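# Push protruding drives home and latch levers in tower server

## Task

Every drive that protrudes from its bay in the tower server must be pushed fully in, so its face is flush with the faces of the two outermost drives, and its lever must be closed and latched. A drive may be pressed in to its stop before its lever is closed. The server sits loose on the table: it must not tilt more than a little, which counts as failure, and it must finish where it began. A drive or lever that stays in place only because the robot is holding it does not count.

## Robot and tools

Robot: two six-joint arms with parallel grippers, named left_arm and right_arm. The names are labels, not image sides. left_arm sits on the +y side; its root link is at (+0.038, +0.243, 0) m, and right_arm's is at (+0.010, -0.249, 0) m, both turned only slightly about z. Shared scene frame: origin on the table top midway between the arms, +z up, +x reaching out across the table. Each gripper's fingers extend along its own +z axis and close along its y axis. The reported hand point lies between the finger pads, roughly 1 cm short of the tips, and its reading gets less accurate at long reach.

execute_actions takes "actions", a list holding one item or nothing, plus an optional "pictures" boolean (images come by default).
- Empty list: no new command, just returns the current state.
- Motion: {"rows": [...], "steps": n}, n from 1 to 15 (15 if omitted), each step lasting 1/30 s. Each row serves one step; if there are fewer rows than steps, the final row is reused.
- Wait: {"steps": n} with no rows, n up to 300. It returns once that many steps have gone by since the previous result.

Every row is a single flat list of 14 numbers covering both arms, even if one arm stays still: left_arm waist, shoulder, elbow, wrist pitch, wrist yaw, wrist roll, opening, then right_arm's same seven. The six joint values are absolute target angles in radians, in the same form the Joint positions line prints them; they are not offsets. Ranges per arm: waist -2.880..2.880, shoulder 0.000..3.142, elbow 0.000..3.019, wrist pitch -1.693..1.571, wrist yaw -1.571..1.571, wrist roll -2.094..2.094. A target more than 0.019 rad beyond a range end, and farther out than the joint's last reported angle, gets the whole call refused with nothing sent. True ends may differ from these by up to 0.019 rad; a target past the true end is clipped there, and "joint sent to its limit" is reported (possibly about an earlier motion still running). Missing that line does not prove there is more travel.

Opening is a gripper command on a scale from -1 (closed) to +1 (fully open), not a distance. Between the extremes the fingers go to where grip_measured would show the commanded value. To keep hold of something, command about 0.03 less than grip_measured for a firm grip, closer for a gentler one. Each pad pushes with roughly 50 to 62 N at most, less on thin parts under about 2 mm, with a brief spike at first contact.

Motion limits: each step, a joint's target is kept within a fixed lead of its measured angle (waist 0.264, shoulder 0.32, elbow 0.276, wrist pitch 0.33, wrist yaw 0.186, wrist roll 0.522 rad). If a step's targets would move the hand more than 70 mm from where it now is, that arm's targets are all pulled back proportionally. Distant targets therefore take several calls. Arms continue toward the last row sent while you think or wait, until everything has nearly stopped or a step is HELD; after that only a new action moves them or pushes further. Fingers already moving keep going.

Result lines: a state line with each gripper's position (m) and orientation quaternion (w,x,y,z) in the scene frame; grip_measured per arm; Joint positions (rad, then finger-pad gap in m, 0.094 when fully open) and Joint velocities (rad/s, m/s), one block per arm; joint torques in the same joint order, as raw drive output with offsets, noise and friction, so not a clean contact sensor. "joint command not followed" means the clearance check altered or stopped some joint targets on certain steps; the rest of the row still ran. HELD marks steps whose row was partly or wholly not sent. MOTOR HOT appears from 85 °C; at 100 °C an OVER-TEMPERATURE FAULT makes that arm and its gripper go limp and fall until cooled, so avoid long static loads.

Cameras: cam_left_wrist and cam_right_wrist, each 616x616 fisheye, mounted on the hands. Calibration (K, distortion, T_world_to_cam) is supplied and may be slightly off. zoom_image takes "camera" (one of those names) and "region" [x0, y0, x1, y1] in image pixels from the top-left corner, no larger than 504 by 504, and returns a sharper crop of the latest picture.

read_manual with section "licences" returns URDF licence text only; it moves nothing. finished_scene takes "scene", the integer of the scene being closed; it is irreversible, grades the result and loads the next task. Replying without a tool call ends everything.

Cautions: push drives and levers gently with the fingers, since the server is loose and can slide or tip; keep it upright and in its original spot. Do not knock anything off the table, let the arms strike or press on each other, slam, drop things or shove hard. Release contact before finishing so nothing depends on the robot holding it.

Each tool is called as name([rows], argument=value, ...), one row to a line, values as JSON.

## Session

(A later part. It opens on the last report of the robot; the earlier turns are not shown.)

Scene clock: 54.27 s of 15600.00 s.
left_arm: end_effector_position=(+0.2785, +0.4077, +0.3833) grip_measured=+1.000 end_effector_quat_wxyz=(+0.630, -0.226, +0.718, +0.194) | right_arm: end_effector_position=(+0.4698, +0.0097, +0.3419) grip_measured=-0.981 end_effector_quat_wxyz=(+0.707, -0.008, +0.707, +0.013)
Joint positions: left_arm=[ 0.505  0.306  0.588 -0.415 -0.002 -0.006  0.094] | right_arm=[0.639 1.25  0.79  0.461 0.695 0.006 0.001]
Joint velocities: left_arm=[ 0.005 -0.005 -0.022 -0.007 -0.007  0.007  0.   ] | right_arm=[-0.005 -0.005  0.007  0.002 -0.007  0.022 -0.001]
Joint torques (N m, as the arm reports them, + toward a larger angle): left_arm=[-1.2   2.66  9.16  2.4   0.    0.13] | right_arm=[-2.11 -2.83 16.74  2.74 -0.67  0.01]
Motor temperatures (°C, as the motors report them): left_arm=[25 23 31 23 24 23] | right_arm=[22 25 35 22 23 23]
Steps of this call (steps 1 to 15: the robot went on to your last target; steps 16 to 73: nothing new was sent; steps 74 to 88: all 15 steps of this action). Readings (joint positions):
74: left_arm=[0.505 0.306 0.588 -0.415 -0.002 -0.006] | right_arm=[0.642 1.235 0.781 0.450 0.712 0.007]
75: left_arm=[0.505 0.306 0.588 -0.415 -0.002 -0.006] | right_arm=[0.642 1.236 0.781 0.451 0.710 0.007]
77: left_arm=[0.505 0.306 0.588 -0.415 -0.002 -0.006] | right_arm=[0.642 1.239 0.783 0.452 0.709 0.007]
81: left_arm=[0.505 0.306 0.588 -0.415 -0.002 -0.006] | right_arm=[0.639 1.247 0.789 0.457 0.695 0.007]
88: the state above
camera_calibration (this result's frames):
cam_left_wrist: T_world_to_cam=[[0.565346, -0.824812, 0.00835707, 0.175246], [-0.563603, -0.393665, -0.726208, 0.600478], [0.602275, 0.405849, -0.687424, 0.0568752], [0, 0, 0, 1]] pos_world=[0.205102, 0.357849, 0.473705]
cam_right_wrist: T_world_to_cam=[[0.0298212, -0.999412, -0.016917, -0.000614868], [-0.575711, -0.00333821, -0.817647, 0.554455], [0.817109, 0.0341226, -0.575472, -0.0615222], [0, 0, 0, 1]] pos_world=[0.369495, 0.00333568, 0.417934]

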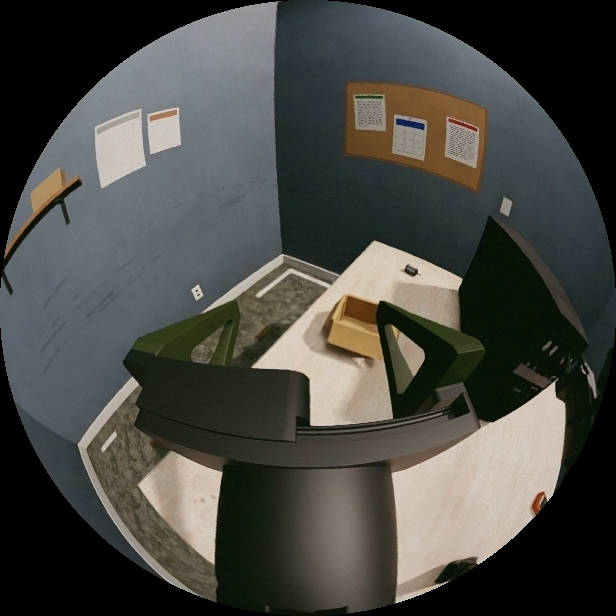

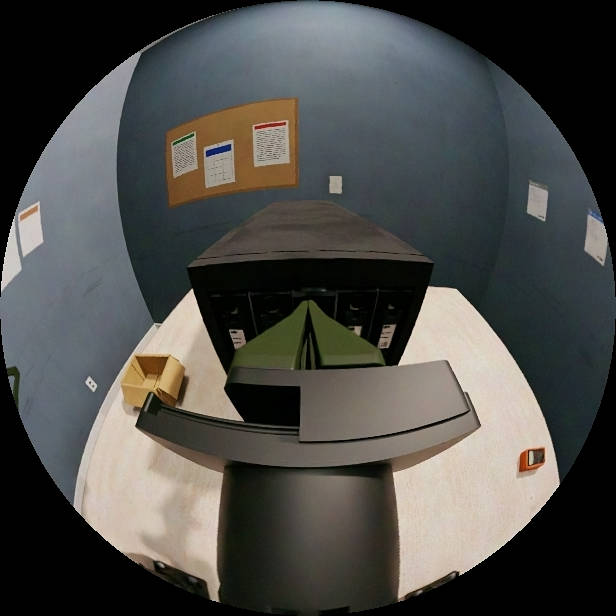

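execute_actions([
  {"rows":[[0.5,0.3,0.6,-0.4,0,0,1,0.7,1.13,0.77,0.4,0.79,0,-1],[0.5,0.3,0.6,-0.4,0,0,1,0.7,1.13,0.77,0.4,0.79,0,-1],[0.5,0.3,0.6,-0.4,0,0,1,0.7,1.13,0.77,0.4,0.79,0,-1],[0.5,0.3,0.6,-0.4,0,0,1,0.7,1.13,0.77,0.4,0.79,0,-1],[0.5,0.3,0.6,-0.4,0,0,1,0.8,1.03,0.7,0.39,0.885,0,-1],[0.5,0.3,0.6,-0.4,0,0,1,0.8,1.03,0.7,0.39,0.885,0,-1],[0.5,0.3,0.6,-0.4,0,0,1,0.8,1.03,0.7,0.39,0.885,0,-1],[0.5,0.3,0.6,-0.4,0,0,1,0.8,1.03,0.7,0.39,0.885,0,-1],[0.5,0.3,0.6,-0.4,0,0,1,0.8,1.03,0.7,0.39,0.885,0,-1],[0.5,0.3,0.6,-0.4,0,0,1,0.89,1.05,0.55,0.53,0.975,0,-1]],"steps":15},
], pictures=false)

execute_actions([
  {"steps":25},
])

zoom_image(camera="cam_right_wrist", region=[200,150,420,330])

Scene clock: 59.67 s of 15600.00 s.
left_arm: end_effector_position=(+0.2785, +0.4077, +0.3833) grip_measured=+1.000 end_effector_quat_wxyz=(+0.630, -0.226, +0.718, +0.194) | right_arm: end_effector_position=(+0.3500, -0.0022, +0.3317) grip_measured=-0.981 end_effector_quat_wxyz=(+0.718, +0.018, +0.695, +0.020)
Joint positions: left_arm=[ 0.505  0.306  0.588 -0.415 -0.002 -0.006  0.094] | right_arm=[0.889 1.015 0.565 0.51  0.971 0.006 0.001]
Joint velocities: left_arm=[ 0.005  0.005 -0.007 -0.002 -0.066 -0.022  0.   ] | right_arm=[ 0.112  0.347 -0.486  0.007  0.022  0.022 -0.001]
Joint torques (N m, as the arm reports them, + toward a larger angle): left_arm=[-1.35  2.78  9.07  2.4   0.    0.12] | right_arm=[-0.3  -3.01 11.79  2.97  0.07  0.02]
Motor temperatures (°C, as the motors report them): left_arm=[25 23 31 23 24 23] | right_arm=[22 25 36 22 23 23]
Steps of this call (steps 1 to 15: the robot went on to your last target; steps 16 to 90: nothing new was sent; then 1.90 s passed at rest; steps 91 to 105: all 15 steps of this action). Readings (joint positions):
91: left_arm=[0.505 0.306 0.588 -0.415 -0.002 -0.006] | right_arm=[0.646 1.241 0.789 0.453 0.734 0.006]
92: left_arm=[0.505 0.306 0.588 -0.415 -0.002 -0.006] | right_arm=[0.658 1.226 0.784 0.435 0.767 0.006]
94: left_arm=[0.505 0.306 0.588 -0.415 -0.002 -0.006] | right_arm=[0.682 1.184 0.776 0.416 0.783 0.006]
98: left_arm=[0.505 0.306 0.588 -0.415 -0.002 -0.006] | right_arm=[0.775 1.055 0.722 0.405 0.879 0.006]
105: the state above

Scene clock: 60.50 s of 15600.00 s.
left_arm: end_effector_position=(+0.2785, +0.4077, +0.3833) grip_measured=+1.000 end_effector_quat_wxyz=(+0.630, -0.226, +0.718, +0.194) | right_arm: end_effector_position=(+0.3513, +0.0008, +0.3084) grip_measured=-0.981 end_effector_quat_wxyz=(+0.708, +0.002, +0.706, +0.005)
Joint positions: left_arm=[ 0.505  0.306  0.588 -0.415 -0.002 -0.006  0.094] | right_arm=[0.891 1.05  0.544 0.511 0.972 0.006 0.001]
Joint velocities: left_arm=[-0.005  0.005 -0.012 -0.007  0.037  0.037  0.   ] | right_arm=[-0.015  0.015  0.007  0.002 -0.007 -0.022 -0.   ]
Joint torques (N m, as the arm reports them, + toward a larger angle): left_arm=[-1.27  2.5   9.18  2.36 -0.01  0.14] | right_arm=[ 0.22 -4.45 10.86  3.01  0.1   0.02]
Motor temperatures (°C, as the motors report them): left_arm=[25 23 31 23 24 23] | right_arm=[22 25 36 22 23 23]
Steps of this call (steps 1 to 25: the robot went on to your last target). Readings (joint positions):
1: left_arm=[0.505 0.306 0.588 -0.415 -0.002 -0.006] | right_arm=[0.891 1.027 0.552 0.510 0.971 0.006]
2: left_arm=[0.505 0.306 0.588 -0.415 -0.002 -0.006] | right_arm=[0.891 1.038 0.546 0.510 0.972 0.006]
4: left_arm=[0.505 0.306 0.588 -0.415 -0.002 -0.006] | right_arm=[0.891 1.050 0.544 0.510 0.972 0.006]
8: left_arm=[0.505 0.306 0.588 -0.415 -0.002 -0.006] | right_arm=[0.891 1.050 0.544 0.511 0.972 0.006]
25: the state above
camera_calibration (this result's frames):
cam_left_wrist: T_world_to_cam=[[0.565346, -0.824812, 0.00835707, 0.175246], [-0.563603, -0.393665, -0.726208, 0.600478], [0.602275, 0.405849, -0.687424, 0.0568752], [0, 0, 0, 1]] pos_world=[0.205102, 0.357849, 0.473705]
cam_right_wrist: T_world_to_cam=[[0.00506675, -0.999796, -0.0195516, 0.00297745], [-0.57409, 0.0131006, -0.818687, 0.458526], [0.818776, 0.0153725, -0.573907, 0.0152323], [0, 0, 0, 1]] pos_world=[0.250748, -0.00326426, 0.384189]

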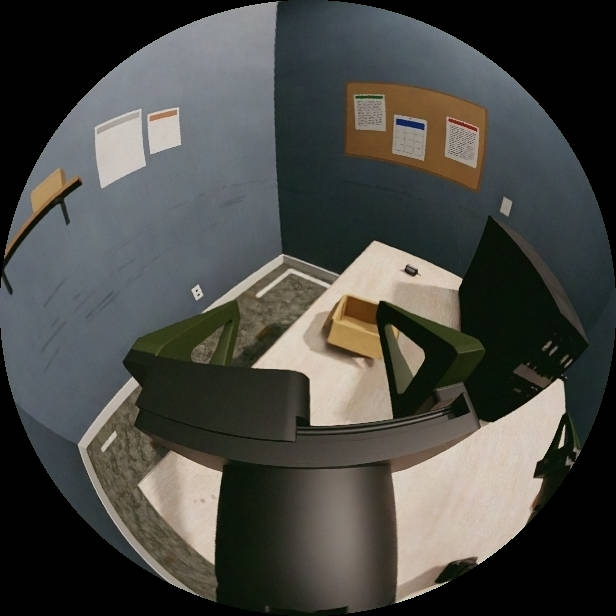

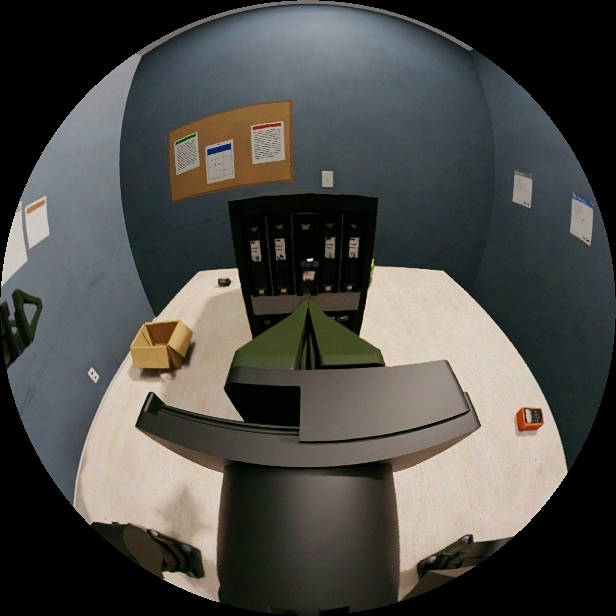

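Region (200, 150, 420, 330) of cam_right_wrist's 616x616 image, scaled by 2.291, with more detail than that image has; it fills the top 412 rows of this view, and the rest is white.

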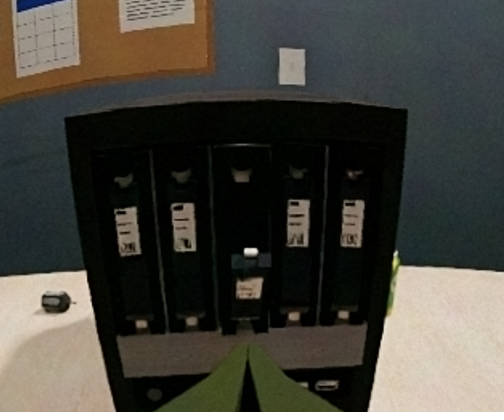

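execute_actions([
  {"rows":[[0.5,0.3,0.6,-0.4,0,0,1,0.8,1.15,0.62,0.53,0.885,0,-1],[0.5,0.3,0.6,-0.4,0,0,1,0.8,1.15,0.62,0.53,0.885,0,-1],[0.5,0.3,0.6,-0.4,0,0,1,0.8,1.15,0.62,0.53,0.885,0,-1],[0.5,0.3,0.6,-0.4,0,0,1,0.8,1.15,0.62,0.53,0.885,0,-1],[0.5,0.3,0.6,-0.4,0,0,1,0.755,1.2,0.67,0.54,0.84,0,-1],[0.5,0.3,0.6,-0.4,0,0,1,0.755,1.2,0.67,0.54,0.84,0,-1],[0.5,0.3,0.6,-0.4,0,0,1,0.755,1.2,0.67,0.54,0.84,0,-1],[0.5,0.3,0.6,-0.4,0,0,1,0.71,1.25,0.71,0.55,0.795,0,-1],[0.5,0.3,0.6,-0.4,0,0,1,0.71,1.25,0.71,0.55,0.795,0,-1],[0.5,0.3,0.6,-0.4,0,0,1,0.71,1.25,0.71,0.55,0.795,0,-1],[0.5,0.3,0.6,-0.4,0,0,1,0.665,1.3,0.75,0.56,0.75,0,-1]],"steps":15},
], pictures=false)

execute_actions([
  {"steps":15},
])

Scene clock: 65.23 s of 15600.00 s.
left_arm: end_effector_position=(+0.2785, +0.4077, +0.3833) grip_measured=+1.000 end_effector_quat_wxyz=(+0.630, -0.226, +0.718, +0.194) | right_arm: end_effector_position=(+0.4509, +0.0078, +0.2859) grip_measured=-0.981 end_effector_quat_wxyz=(+0.691, -0.016, +0.723, -0.010)
Joint positions: left_arm=[ 0.505  0.306  0.588 -0.415 -0.002 -0.006  0.094] | right_arm=[0.676 1.286 0.689 0.536 0.753 0.006 0.001]
Joint velocities: left_arm=[-0.015 -0.005  0.012  0.007  0.007  0.022  0.   ] | right_arm=[-0.073  0.083 -0.002  0.012 -0.022 -0.066  0.001]
Joint torques (N m, as the arm reports them, + toward a larger angle): left_arm=[-1.2   2.75  9.12  2.42  0.    0.14] | right_arm=[-0.48 -6.9  14.68  3.39 -0.11  0.02]
Motor temperatures (°C, as the motors report them): left_arm=[25 23 31 23 24 23] | right_arm=[22 25 35 22 23 23]
Steps of this call (steps 1 to 15: the robot went on to your last target; steps 16 to 90: nothing new was sent; then 1.23 s passed at rest; steps 91 to 105: all 15 steps of this action). Readings (joint positions):
91: left_arm=[0.505 0.306 0.588 -0.415 -0.002 -0.006] | right_arm=[0.884 1.055 0.545 0.513 0.933 0.006]
92: left_arm=[0.505 0.306 0.588 -0.415 -0.002 -0.006] | right_arm=[0.868 1.068 0.550 0.515 0.904 0.006]
94: left_arm=[0.505 0.306 0.588 -0.415 -0.002 -0.006] | right_arm=[0.830 1.106 0.565 0.516 0.890 0.006]
98: left_arm=[0.505 0.306 0.588 -0.415 -0.002 -0.006] | right_arm=[0.760 1.188 0.605 0.519 0.824 0.006]
105: the state above

Scene clock: 65.73 s of 15600.00 s.
left_arm: end_effector_position=(+0.2785, +0.4077, +0.3833) grip_measured=+1.000 end_effector_quat_wxyz=(+0.630, -0.226, +0.718, +0.194) | right_arm: end_effector_position=(+0.4511, +0.0078, +0.2851) grip_measured=-0.981 end_effector_quat_wxyz=(+0.691, -0.016, +0.723, -0.011)
Joint positions: left_arm=[ 0.505  0.306  0.588 -0.415 -0.002 -0.006  0.094] | right_arm=[0.676 1.288 0.689 0.536 0.753 0.006 0.001]
Joint velocities: left_arm=[ 0.005 -0.015 -0.002  0.007 -0.066 -0.037  0.   ] | right_arm=[ 0.005 -0.015  0.002 -0.012 -0.022 -0.007 -0.001]
Joint torques (N m, as the arm reports them, + toward a larger angle): left_arm=[-1.37  2.69  9.16  2.42  0.02  0.13] | right_arm=[-0.4  -6.72 14.84  3.39 -0.13  0.03]
Motor temperatures (°C, as the motors report them): left_arm=[25 23 31 23 24 23] | right_arm=[22 25 35 22 23 23]
Steps of this call (steps 1 to 15: the robot went on to your last target). Readings (joint positions):
1: left_arm=[0.505 0.306 0.588 -0.415 -0.002 -0.006] | right_arm=[0.676 1.288 0.689 0.536 0.753 0.006]
2: left_arm=[0.505 0.306 0.588 -0.415 -0.002 -0.006] | right_arm=[0.676 1.288 0.689 0.536 0.753 0.006]
4: left_arm=[0.505 0.306 0.588 -0.415 -0.002 -0.006] | right_arm=[0.676 1.288 0.689 0.536 0.753 0.006]
8: left_arm=[0.505 0.306 0.588 -0.415 -0.002 -0.006] | right_arm=[0.676 1.288 0.689 0.536 0.753 0.006]
15: the state above
All arms were judged still, so your last target was given up. Only a new action makes them travel on or press farther. Fingers that are still opening or closing keep moving.
camera_calibration (this result's frames):
cam_left_wrist: T_world_to_cam=[[0.565346, -0.824812, 0.00835707, 0.175246], [-0.563603, -0.393665, -0.726208, 0.600478], [0.602275, 0.405849, -0.687424, 0.0568752], [0, 0, 0, 1]] pos_world=[0.205102, 0.357849, 0.473705]
cam_right_wrist: T_world_to_cam=[[0.00911702, -0.999571, 0.0278195, -0.00626832], [-0.613226, -0.0275641, -0.789426, 0.50636], [0.789855, -0.00986247, -0.613215, -0.0555074], [0, 0, 0, 1]] pos_world=[0.354414, 0.00714428, 0.365871]

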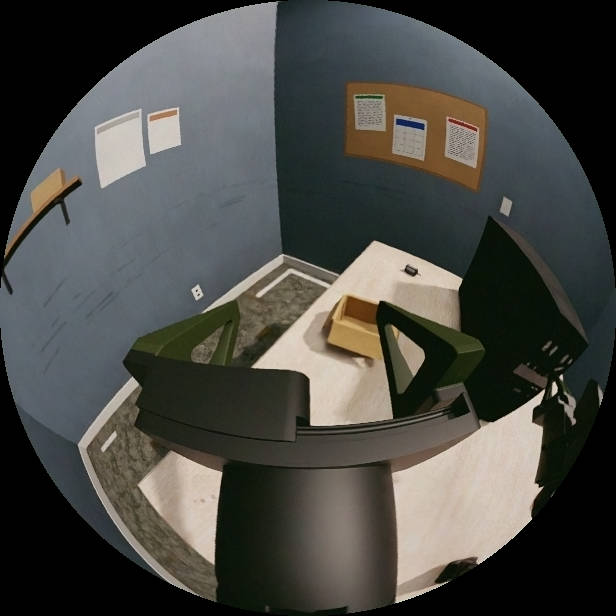

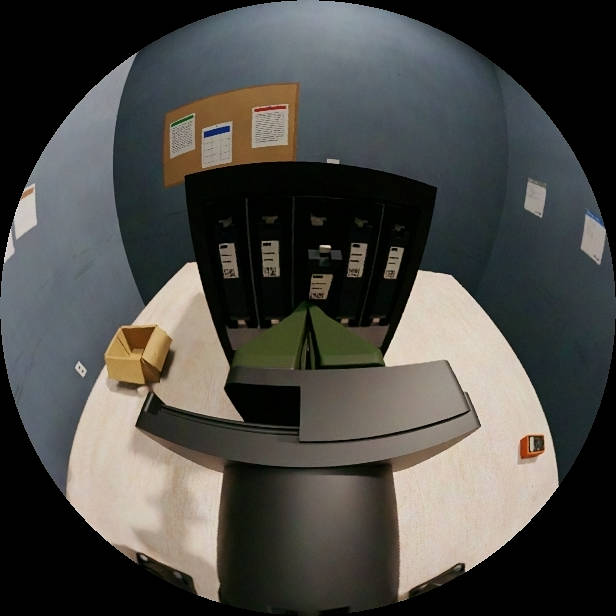

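execute_actions([
  {"rows":[[0.5,0.3,0.6,-0.4,0,0,1,0.66,1.29,0.76,0.55,0.75,0,-1],[0.5,0.3,0.6,-0.4,0,0,1,0.66,1.29,0.76,0.55,0.75,0,-1],[0.5,0.3,0.6,-0.4,0,0,1,0.66,1.29,0.76,0.55,0.75,0,-1],[0.5,0.3,0.6,-0.4,0,0,1,0.66,1.29,0.76,0.55,0.75,0,-1],[0.5,0.3,0.6,-0.4,0,0,1,0.66,1.29,0.76,0.55,0.75,0,-1],[0.5,0.3,0.6,-0.4,0,0,1,0.66,1.29,0.76,0.55,0.75,0,-1],[0.5,0.3,0.6,-0.4,0,0,1,0.635,1.3,0.8,0.53,0.73,0,-1]],"steps":15},
])

Scene clock: 68.67 s of 15600.00 s.
left_arm: end_effector_position=(+0.2785, +0.4077, +0.3833) grip_measured=+1.000 end_effector_quat_wxyz=(+0.630, -0.226, +0.718, +0.194) | right_arm: end_effector_position=(+0.4570, +0.0080, +0.2923) grip_measured=-0.981 end_effector_quat_wxyz=(+0.693, -0.016, +0.721, -0.005)
Joint positions: left_arm=[ 0.505  0.306  0.588 -0.415 -0.002 -0.006  0.094] | right_arm=[0.663 1.288 0.706 0.529 0.733 0.006 0.001]
Joint velocities: left_arm=[-0.015 -0.005 -0.012  0.002  0.022  0.037  0.   ] | right_arm=[-0.015  0.005  0.017 -0.022 -0.022  0.022 -0.001]
Joint torques (N m, as the arm reports them, + toward a larger angle): left_arm=[-1.35  2.75  9.15  2.39  0.    0.13] | right_arm=[-1.67 -6.86 17.72  2.38 -0.11  0.03]
Motor temperatures (°C, as the motors report them): left_arm=[25 23 31 23 24 23] | right_arm=[22 25 36 23 23 23]
Steps of this call (steps 1 to 73: nothing new was sent; steps 74 to 88: all 15 steps of this action). Readings (joint positions):
74: left_arm=[0.505 0.306 0.588 -0.415 -0.002 -0.006] | right_arm=[0.676 1.288 0.689 0.536 0.753 0.006]
75: left_arm=[0.505 0.306 0.588 -0.415 -0.002 -0.006] | right_arm=[0.676 1.288 0.689 0.536 0.753 0.006]
77: left_arm=[0.505 0.306 0.588 -0.415 -0.002 -0.006] | right_arm=[0.676 1.288 0.689 0.536 0.753 0.006]
81: left_arm=[0.505 0.306 0.588 -0.415 -0.002 -0.006] | right_arm=[0.671 1.288 0.693 0.533 0.740 0.006]
88: the state above
camera_calibration (this result's frames):
cam_left_wrist: T_world_to_cam=[[0.565346, -0.824812, 0.00835707, 0.175246], [-0.563603, -0.393665, -0.726208, 0.600478], [0.602275, 0.405849, -0.687424, 0.0568752], [0, 0, 0, 1]] pos_world=[0.205102, 0.357849, 0.473705]
cam_right_wrist: T_world_to_cam=[[0.0161684, -0.999669, 0.0200009, -0.00726656], [-0.607728, -0.0257097, -0.793729, 0.514353], [0.793981, 0.000678206, -0.607942, -0.0593177], [0, 0, 0, 1]] pos_world=[0.359801, 0.00599996, 0.372341]

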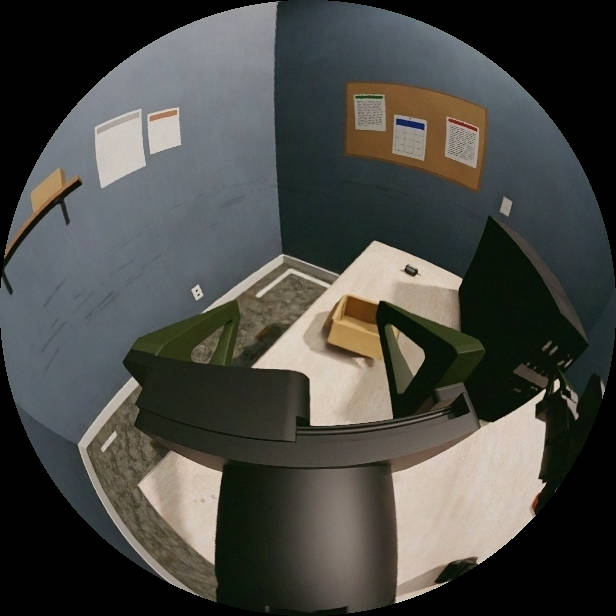

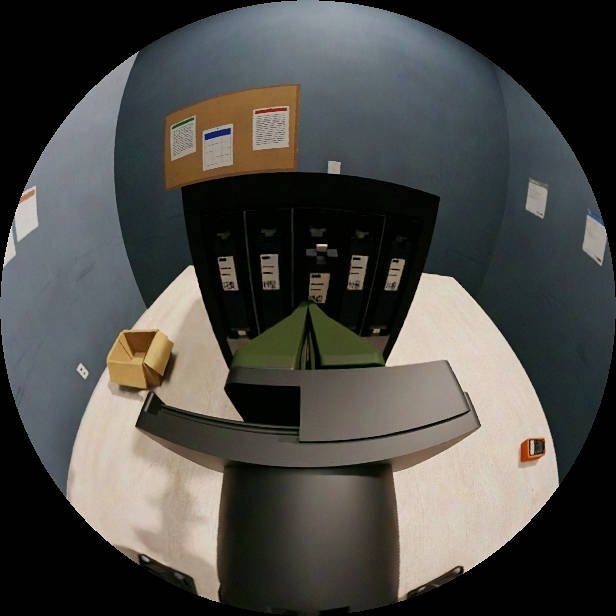

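execute_actions([
  {"rows":[[0.5,0.3,0.6,-0.4,0,0,1,0.69,1.22,0.74,0.5,0.785,0,-1],[0.5,0.3,0.6,-0.4,0,0,1,0.69,1.22,0.74,0.5,0.785,0,-1],[0.5,0.3,0.6,-0.4,0,0,1,0.69,1.22,0.74,0.5,0.785,0,-1],[0.5,0.3,0.6,-0.4,0,0,1,0.69,1.22,0.74,0.5,0.785,0,-1],[0.5,0.3,0.6,-0.4,0,0,1,0.69,1.22,0.76,0.49,0.785,0,-1],[0.5,0.3,0.6,-0.4,0,0,1,0.69,1.22,0.76,0.49,0.785,0,-1],[0.5,0.3,0.6,-0.4,0,0,1,0.69,1.22,0.76,0.49,0.785,0,-1],[0.5,0.3,0.6,-0.4,0,0,1,0.69,1.22,0.76,0.49,0.785,0,-1],[0.5,0.3,0.6,-0.4,0,0,1,0.65,1.27,0.78,0.5,0.745,0,-1]],"steps":15},
])

Scene clock: 71.43 s of 15600.00 s.
left_arm: end_effector_position=(+0.2785, +0.4077, +0.3833) grip_measured=+1.000 end_effector_quat_wxyz=(+0.630, -0.226, +0.718, +0.194) | right_arm: end_effector_position=(+0.4497, +0.0047, +0.3082) grip_measured=-0.981 end_effector_quat_wxyz=(+0.697, -0.010, +0.717, -0.004)
Joint positions: left_arm=[ 0.505  0.306  0.588 -0.415 -0.002 -0.006  0.094] | right_arm=[0.672 1.245 0.709 0.498 0.748 0.006 0.001]
Joint velocities: left_arm=[-0.015 -0.005 -0.017  0.007 -0.022  0.022  0.   ] | right_arm=[-0.005  0.024  0.012 -0.002  0.007  0.037  0.   ]
Joint torques (N m, as the arm reports them, + toward a larger angle): left_arm=[-1.19  2.81  9.16  2.43  0.    0.13] | right_arm=[-1.15 -5.54 16.15  2.49 -0.13  0.02]
Motor temperatures (°C, as the motors report them): left_arm=[25 23 31 23 24 23] | right_arm=[22 25 37 22 23 23]
Steps of this call (steps 1 to 15: the robot went on to your last target; steps 16 to 68: nothing new was sent; steps 69 to 83: all 15 steps of this action). Readings (joint positions):
69: left_arm=[0.505 0.306 0.588 -0.415 -0.002 -0.006] | right_arm=[0.666 1.285 0.706 0.524 0.754 0.006]
70: left_arm=[0.505 0.306 0.588 -0.415 -0.002 -0.006] | right_arm=[0.671 1.279 0.706 0.515 0.771 0.006]
72: left_arm=[0.505 0.306 0.588 -0.415 -0.002 -0.006] | right_arm=[0.682 1.263 0.706 0.505 0.781 0.006]
76: left_arm=[0.505 0.306 0.588 -0.415 -0.002 -0.006] | right_arm=[0.691 1.234 0.706 0.498 0.782 0.006]
83: the state above
camera_calibration (this result's frames):
cam_left_wrist: T_world_to_cam=[[0.565346, -0.824812, 0.00835707, 0.175246], [-0.563603, -0.393665, -0.726208, 0.600478], [0.602275, 0.405849, -0.687424, 0.0568752], [0, 0, 0, 1]] pos_world=[0.205102, 0.357849, 0.473705]
cam_right_wrist: T_world_to_cam=[[0.00990854, -0.999896, 0.0104895, -0.00504034], [-0.598813, -0.0143345, -0.800761, 0.520515], [0.800828, 0.00165311, -0.598893, -0.0496519], [0, 0, 0, 1]] pos_world=[0.351503, 0.00250356, 0.387124]

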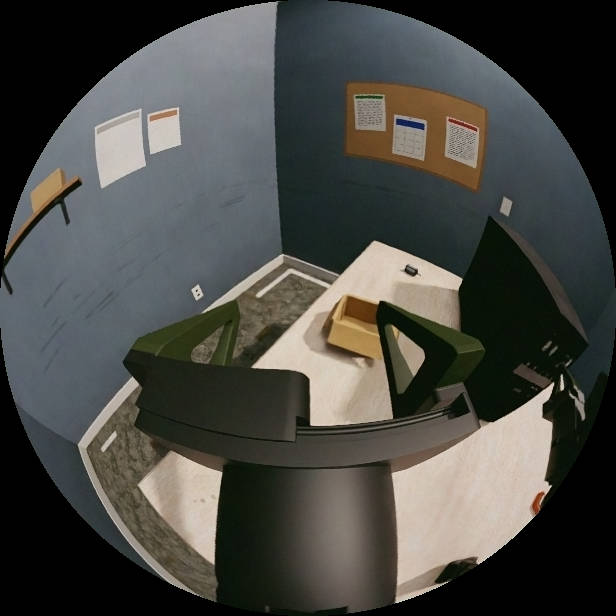

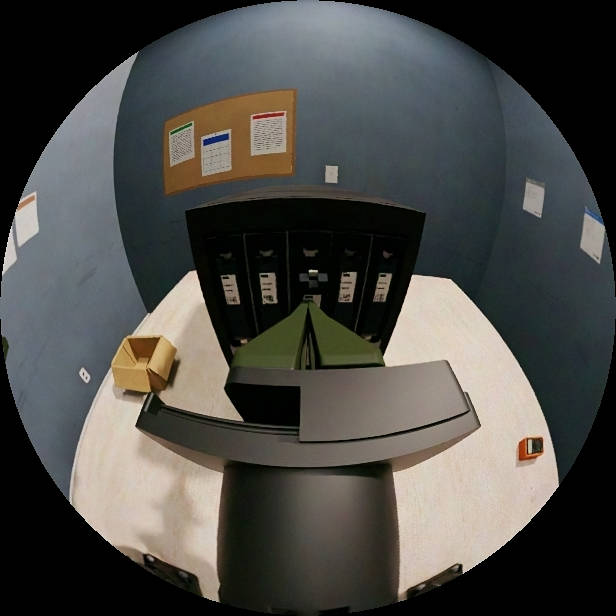

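Aligned at label height. Push in.

execute_actions([
  {"rows":[[0.5,0.3,0.6,-0.4,0,0,1,0.635,1.29,0.81,0.5,0.73,0,-1],[0.5,0.3,0.6,-0.4,0,0,1,0.635,1.29,0.81,0.5,0.73,0,-1],[0.5,0.3,0.6,-0.4,0,0,1,0.635,1.29,0.81,0.5,0.73,0,-1],[0.5,0.3,0.6,-0.4,0,0,1,0.635,1.29,0.81,0.5,0.73,0,-1],[0.5,0.3,0.6,-0.4,0,0,1,0.635,1.29,0.81,0.5,0.73,0,-1],[0.5,0.3,0.6,-0.4,0,0,1,0.635,1.29,0.81,0.5,0.73,0,-1],[0.5,0.3,0.6,-0.4,0,0,1,0.6,1.34,0.85,0.51,0.7,0,-1]],"steps":15},
])

Scene clock: 75.37 s of 15600.00 s.
left_arm: end_effector_position=(+0.2785, +0.4077, +0.3833) grip_measured=+1.000 end_effector_quat_wxyz=(+0.630, -0.226, +0.718, +0.194) | right_arm: end_effector_position=(+0.4738, +0.0100, +0.3112) grip_measured=-0.981 end_effector_quat_wxyz=(+0.697, -0.012, +0.717, -0.001)
Joint positions: left_arm=[ 0.505  0.306  0.588 -0.415 -0.002 -0.006  0.094] | right_arm=[0.637 1.298 0.763 0.5   0.707 0.006 0.001]
Joint velocities: left_arm=[-0.015 -0.015 -0.002  0.002 -0.007  0.066  0.   ] | right_arm=[-0.015 -0.005  0.017 -0.002  0.051 -0.066  0.   ]
Joint torques (N m, as the arm reports them, + toward a larger angle): left_arm=[-1.18  2.64  9.15  2.43  0.    0.13] | right_arm=[-2.4  -5.15 17.31  2.82 -0.33  0.03]
Motor temperatures (°C, as the motors report them): left_arm=[25 23 32 23 24 23] | right_arm=[22 25 38 22 23 23]
Steps of this call (steps 1 to 15: the robot went on to your last target; steps 16 to 90: nothing new was sent; then 0.43 s passed at rest; steps 91 to 105: all 15 steps of this action). Readings (joint positions):
91: left_arm=[0.505 0.306 0.588 -0.415 -0.002 -0.006] | right_arm=[0.671 1.247 0.710 0.498 0.743 0.006]
92: left_arm=[0.505 0.306 0.588 -0.415 -0.002 -0.006] | right_arm=[0.668 1.250 0.714 0.498 0.739 0.006]
94: left_arm=[0.505 0.306 0.588 -0.415 -0.002 -0.006] | right_arm=[0.661 1.259 0.725 0.498 0.735 0.006]
98: left_arm=[0.505 0.306 0.588 -0.415 -0.002 -0.006] | right_arm=[0.647 1.279 0.746 0.498 0.712 0.006]
105: the state above
camera_calibration (this result's frames):
cam_left_wrist: T_world_to_cam=[[0.565346, -0.824812, 0.00835707, 0.175246], [-0.563603, -0.393665, -0.726208, 0.600478], [0.602275, 0.405849, -0.687424, 0.0568752], [0, 0, 0, 1]] pos_world=[0.205102, 0.357849, 0.473705]
cam_right_wrist: T_world_to_cam=[[0.0159775, -0.999842, 0.00784681, -0.00205829], [-0.598178, -0.0158468, -0.801207, 0.53732], [0.801204, 0.00810753, -0.598336, -0.067551], [0, 0, 0, 1]] pos_world=[0.375568, 0.00700452, 0.390102]

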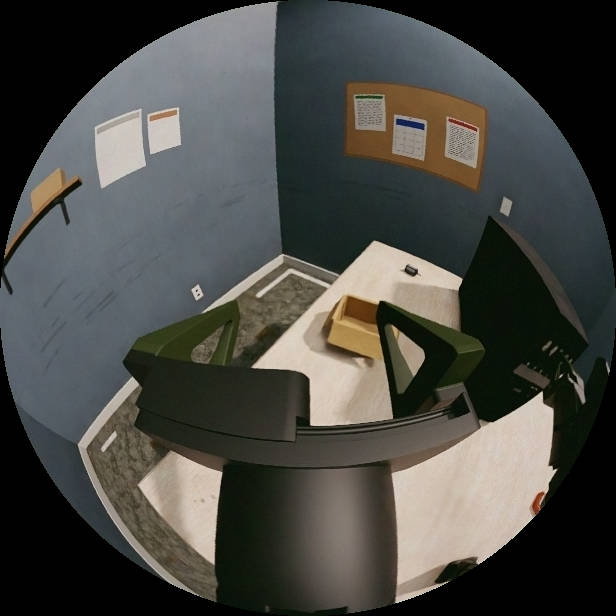

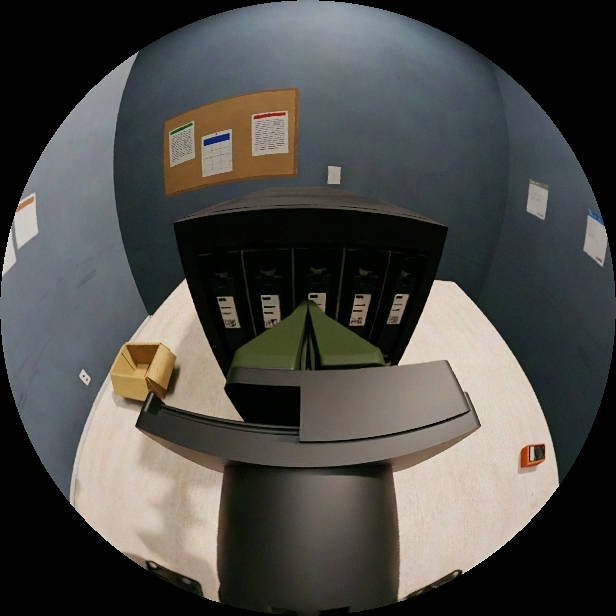

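Looks shut. Retreat and check.

execute_actions([
  {"rows":[[0.5,0.3,0.6,-0.4,0,0,1,0.7,1.2,0.72,0.5,0.79,0,-1],[0.5,0.3,0.6,-0.4,0,0,1,0.7,1.2,0.72,0.5,0.79,0,-1],[0.5,0.3,0.6,-0.4,0,0,1,0.7,1.2,0.72,0.5,0.79,0,-1],[0.5,0.3,0.6,-0.4,0,0,1,0.7,1.2,0.72,0.5,0.79,0,-1],[0.5,0.3,0.6,-0.4,0,0,1,0.8,1.09,0.65,0.46,0.885,0,-1]],"steps":15},
])

zoom_image(camera="cam_right_wrist", region=[200,170,420,330])

Scene clock: 78.10 s of 15600.00 s.
left_arm: end_effector_position=(+0.2785, +0.4077, +0.3833) grip_measured=+1.000 end_effector_quat_wxyz=(+0.630, -0.226, +0.718, +0.194) | right_arm: end_effector_position=(+0.3850, +0.0055, +0.3541) grip_measured=-0.981 end_effector_quat_wxyz=(+0.721, +0.015, +0.693, +0.024)
Joint positions: left_arm=[ 0.505  0.306  0.588 -0.415 -0.002 -0.006  0.094] | right_arm=[0.81  1.069 0.659 0.473 0.882 0.006 0.001]
Joint velocities: left_arm=[ 0.005 -0.005 -0.007 -0.027 -0.022  0.022  0.   ] | right_arm=[-0.005  0.044  0.007 -0.022 -0.066 -0.022 -0.   ]
Joint torques (N m, as the arm reports them, + toward a larger angle): left_arm=[-1.26  2.75  9.12  2.42  0.    0.13] | right_arm=[-0.4  -3.76  9.99  1.76  0.04  0.02]
Motor temperatures (°C, as the motors report them): left_arm=[25 23 32 23 24 23] | right_arm=[22 25 38 22 23 23]
Steps of this call (steps 1 to 15: the robot went on to your last target; steps 16 to 67: nothing new was sent; steps 68 to 82: all 15 steps of this action). Readings (joint positions):
68: left_arm=[0.505 0.306 0.588 -0.415 -0.002 -0.006] | right_arm=[0.645 1.292 0.759 0.500 0.742 0.006]
69: left_arm=[0.505 0.306 0.588 -0.415 -0.002 -0.006] | right_arm=[0.655 1.280 0.749 0.500 0.770 0.006]
71: left_arm=[0.505 0.306 0.588 -0.415 -0.002 -0.006] | right_arm=[0.679 1.245 0.730 0.500 0.784 0.006]
75: left_arm=[0.505 0.306 0.588 -0.415 -0.002 -0.006] | right_arm=[0.774 1.124 0.668 0.476 0.879 0.006]
82: the state above
camera_calibration (this result's frames):
cam_left_wrist: T_world_to_cam=[[0.565346, -0.824812, 0.00835707, 0.175246], [-0.563603, -0.393665, -0.726208, 0.600478], [0.602275, 0.405849, -0.687424, 0.0568752], [0, 0, 0, 1]] pos_world=[0.205102, 0.357849, 0.473705]
cam_right_wrist: T_world_to_cam=[[0.0153389, -0.997854, -0.0636493, 0.0200581], [-0.544023, 0.0450811, -0.837859, 0.510295], [0.83893, 0.0474785, -0.542164, -0.00534428], [0, 0, 0, 1]] pos_world=[0.281788, -0.00273586, 0.425935]

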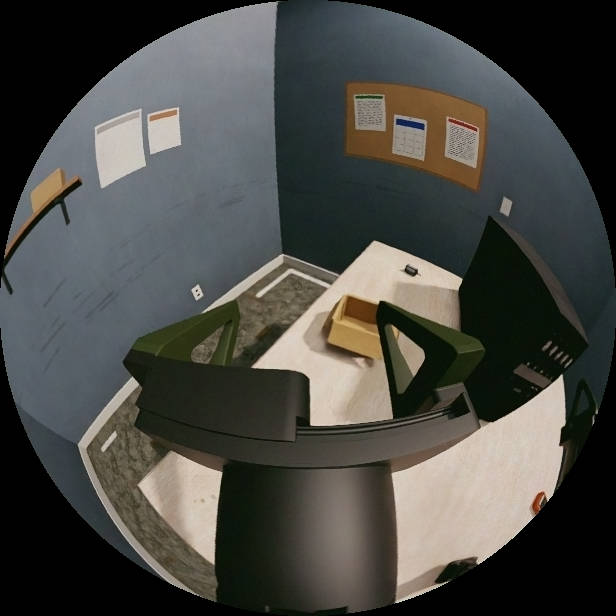

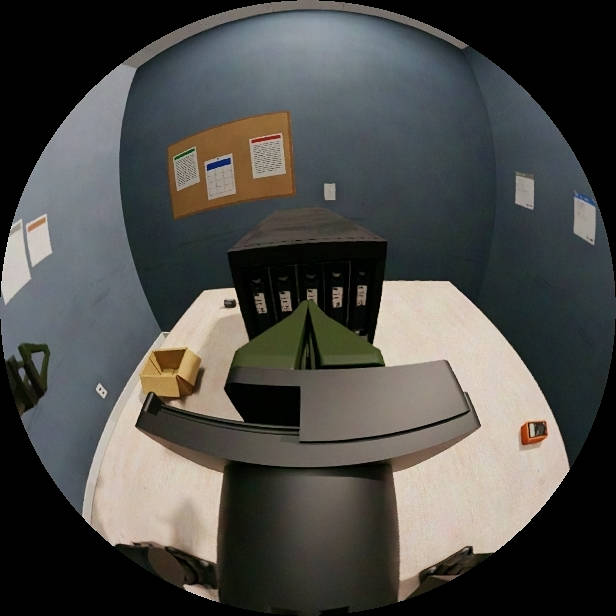

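Region (200, 170, 420, 330) of cam_right_wrist's 616x616 image, scaled by 2.291, with more detail than that image has; it fills the top 367 rows of this view, and the rest is white.

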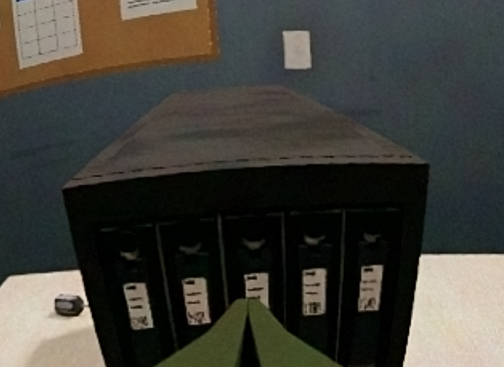

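zoom_image(camera="cam_left_wrist", region=[500,310,610,410])

Region (500, 310, 610, 410) of cam_left_wrist's 616x616 image, scaled by 4.582, with more detail than that image has; it fills the top 458 rows of this view, and the rest is white.

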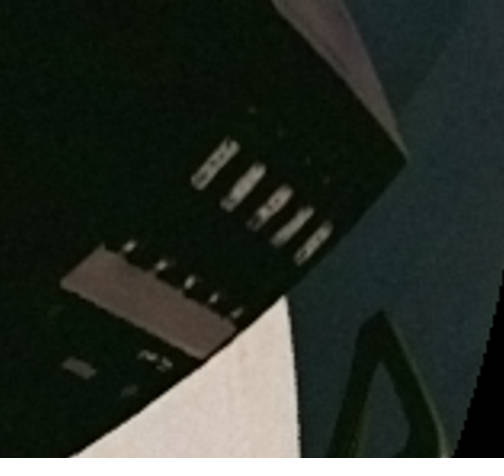

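All aligned.

finished_scene(scene=1)

The scene is finished: the task was done.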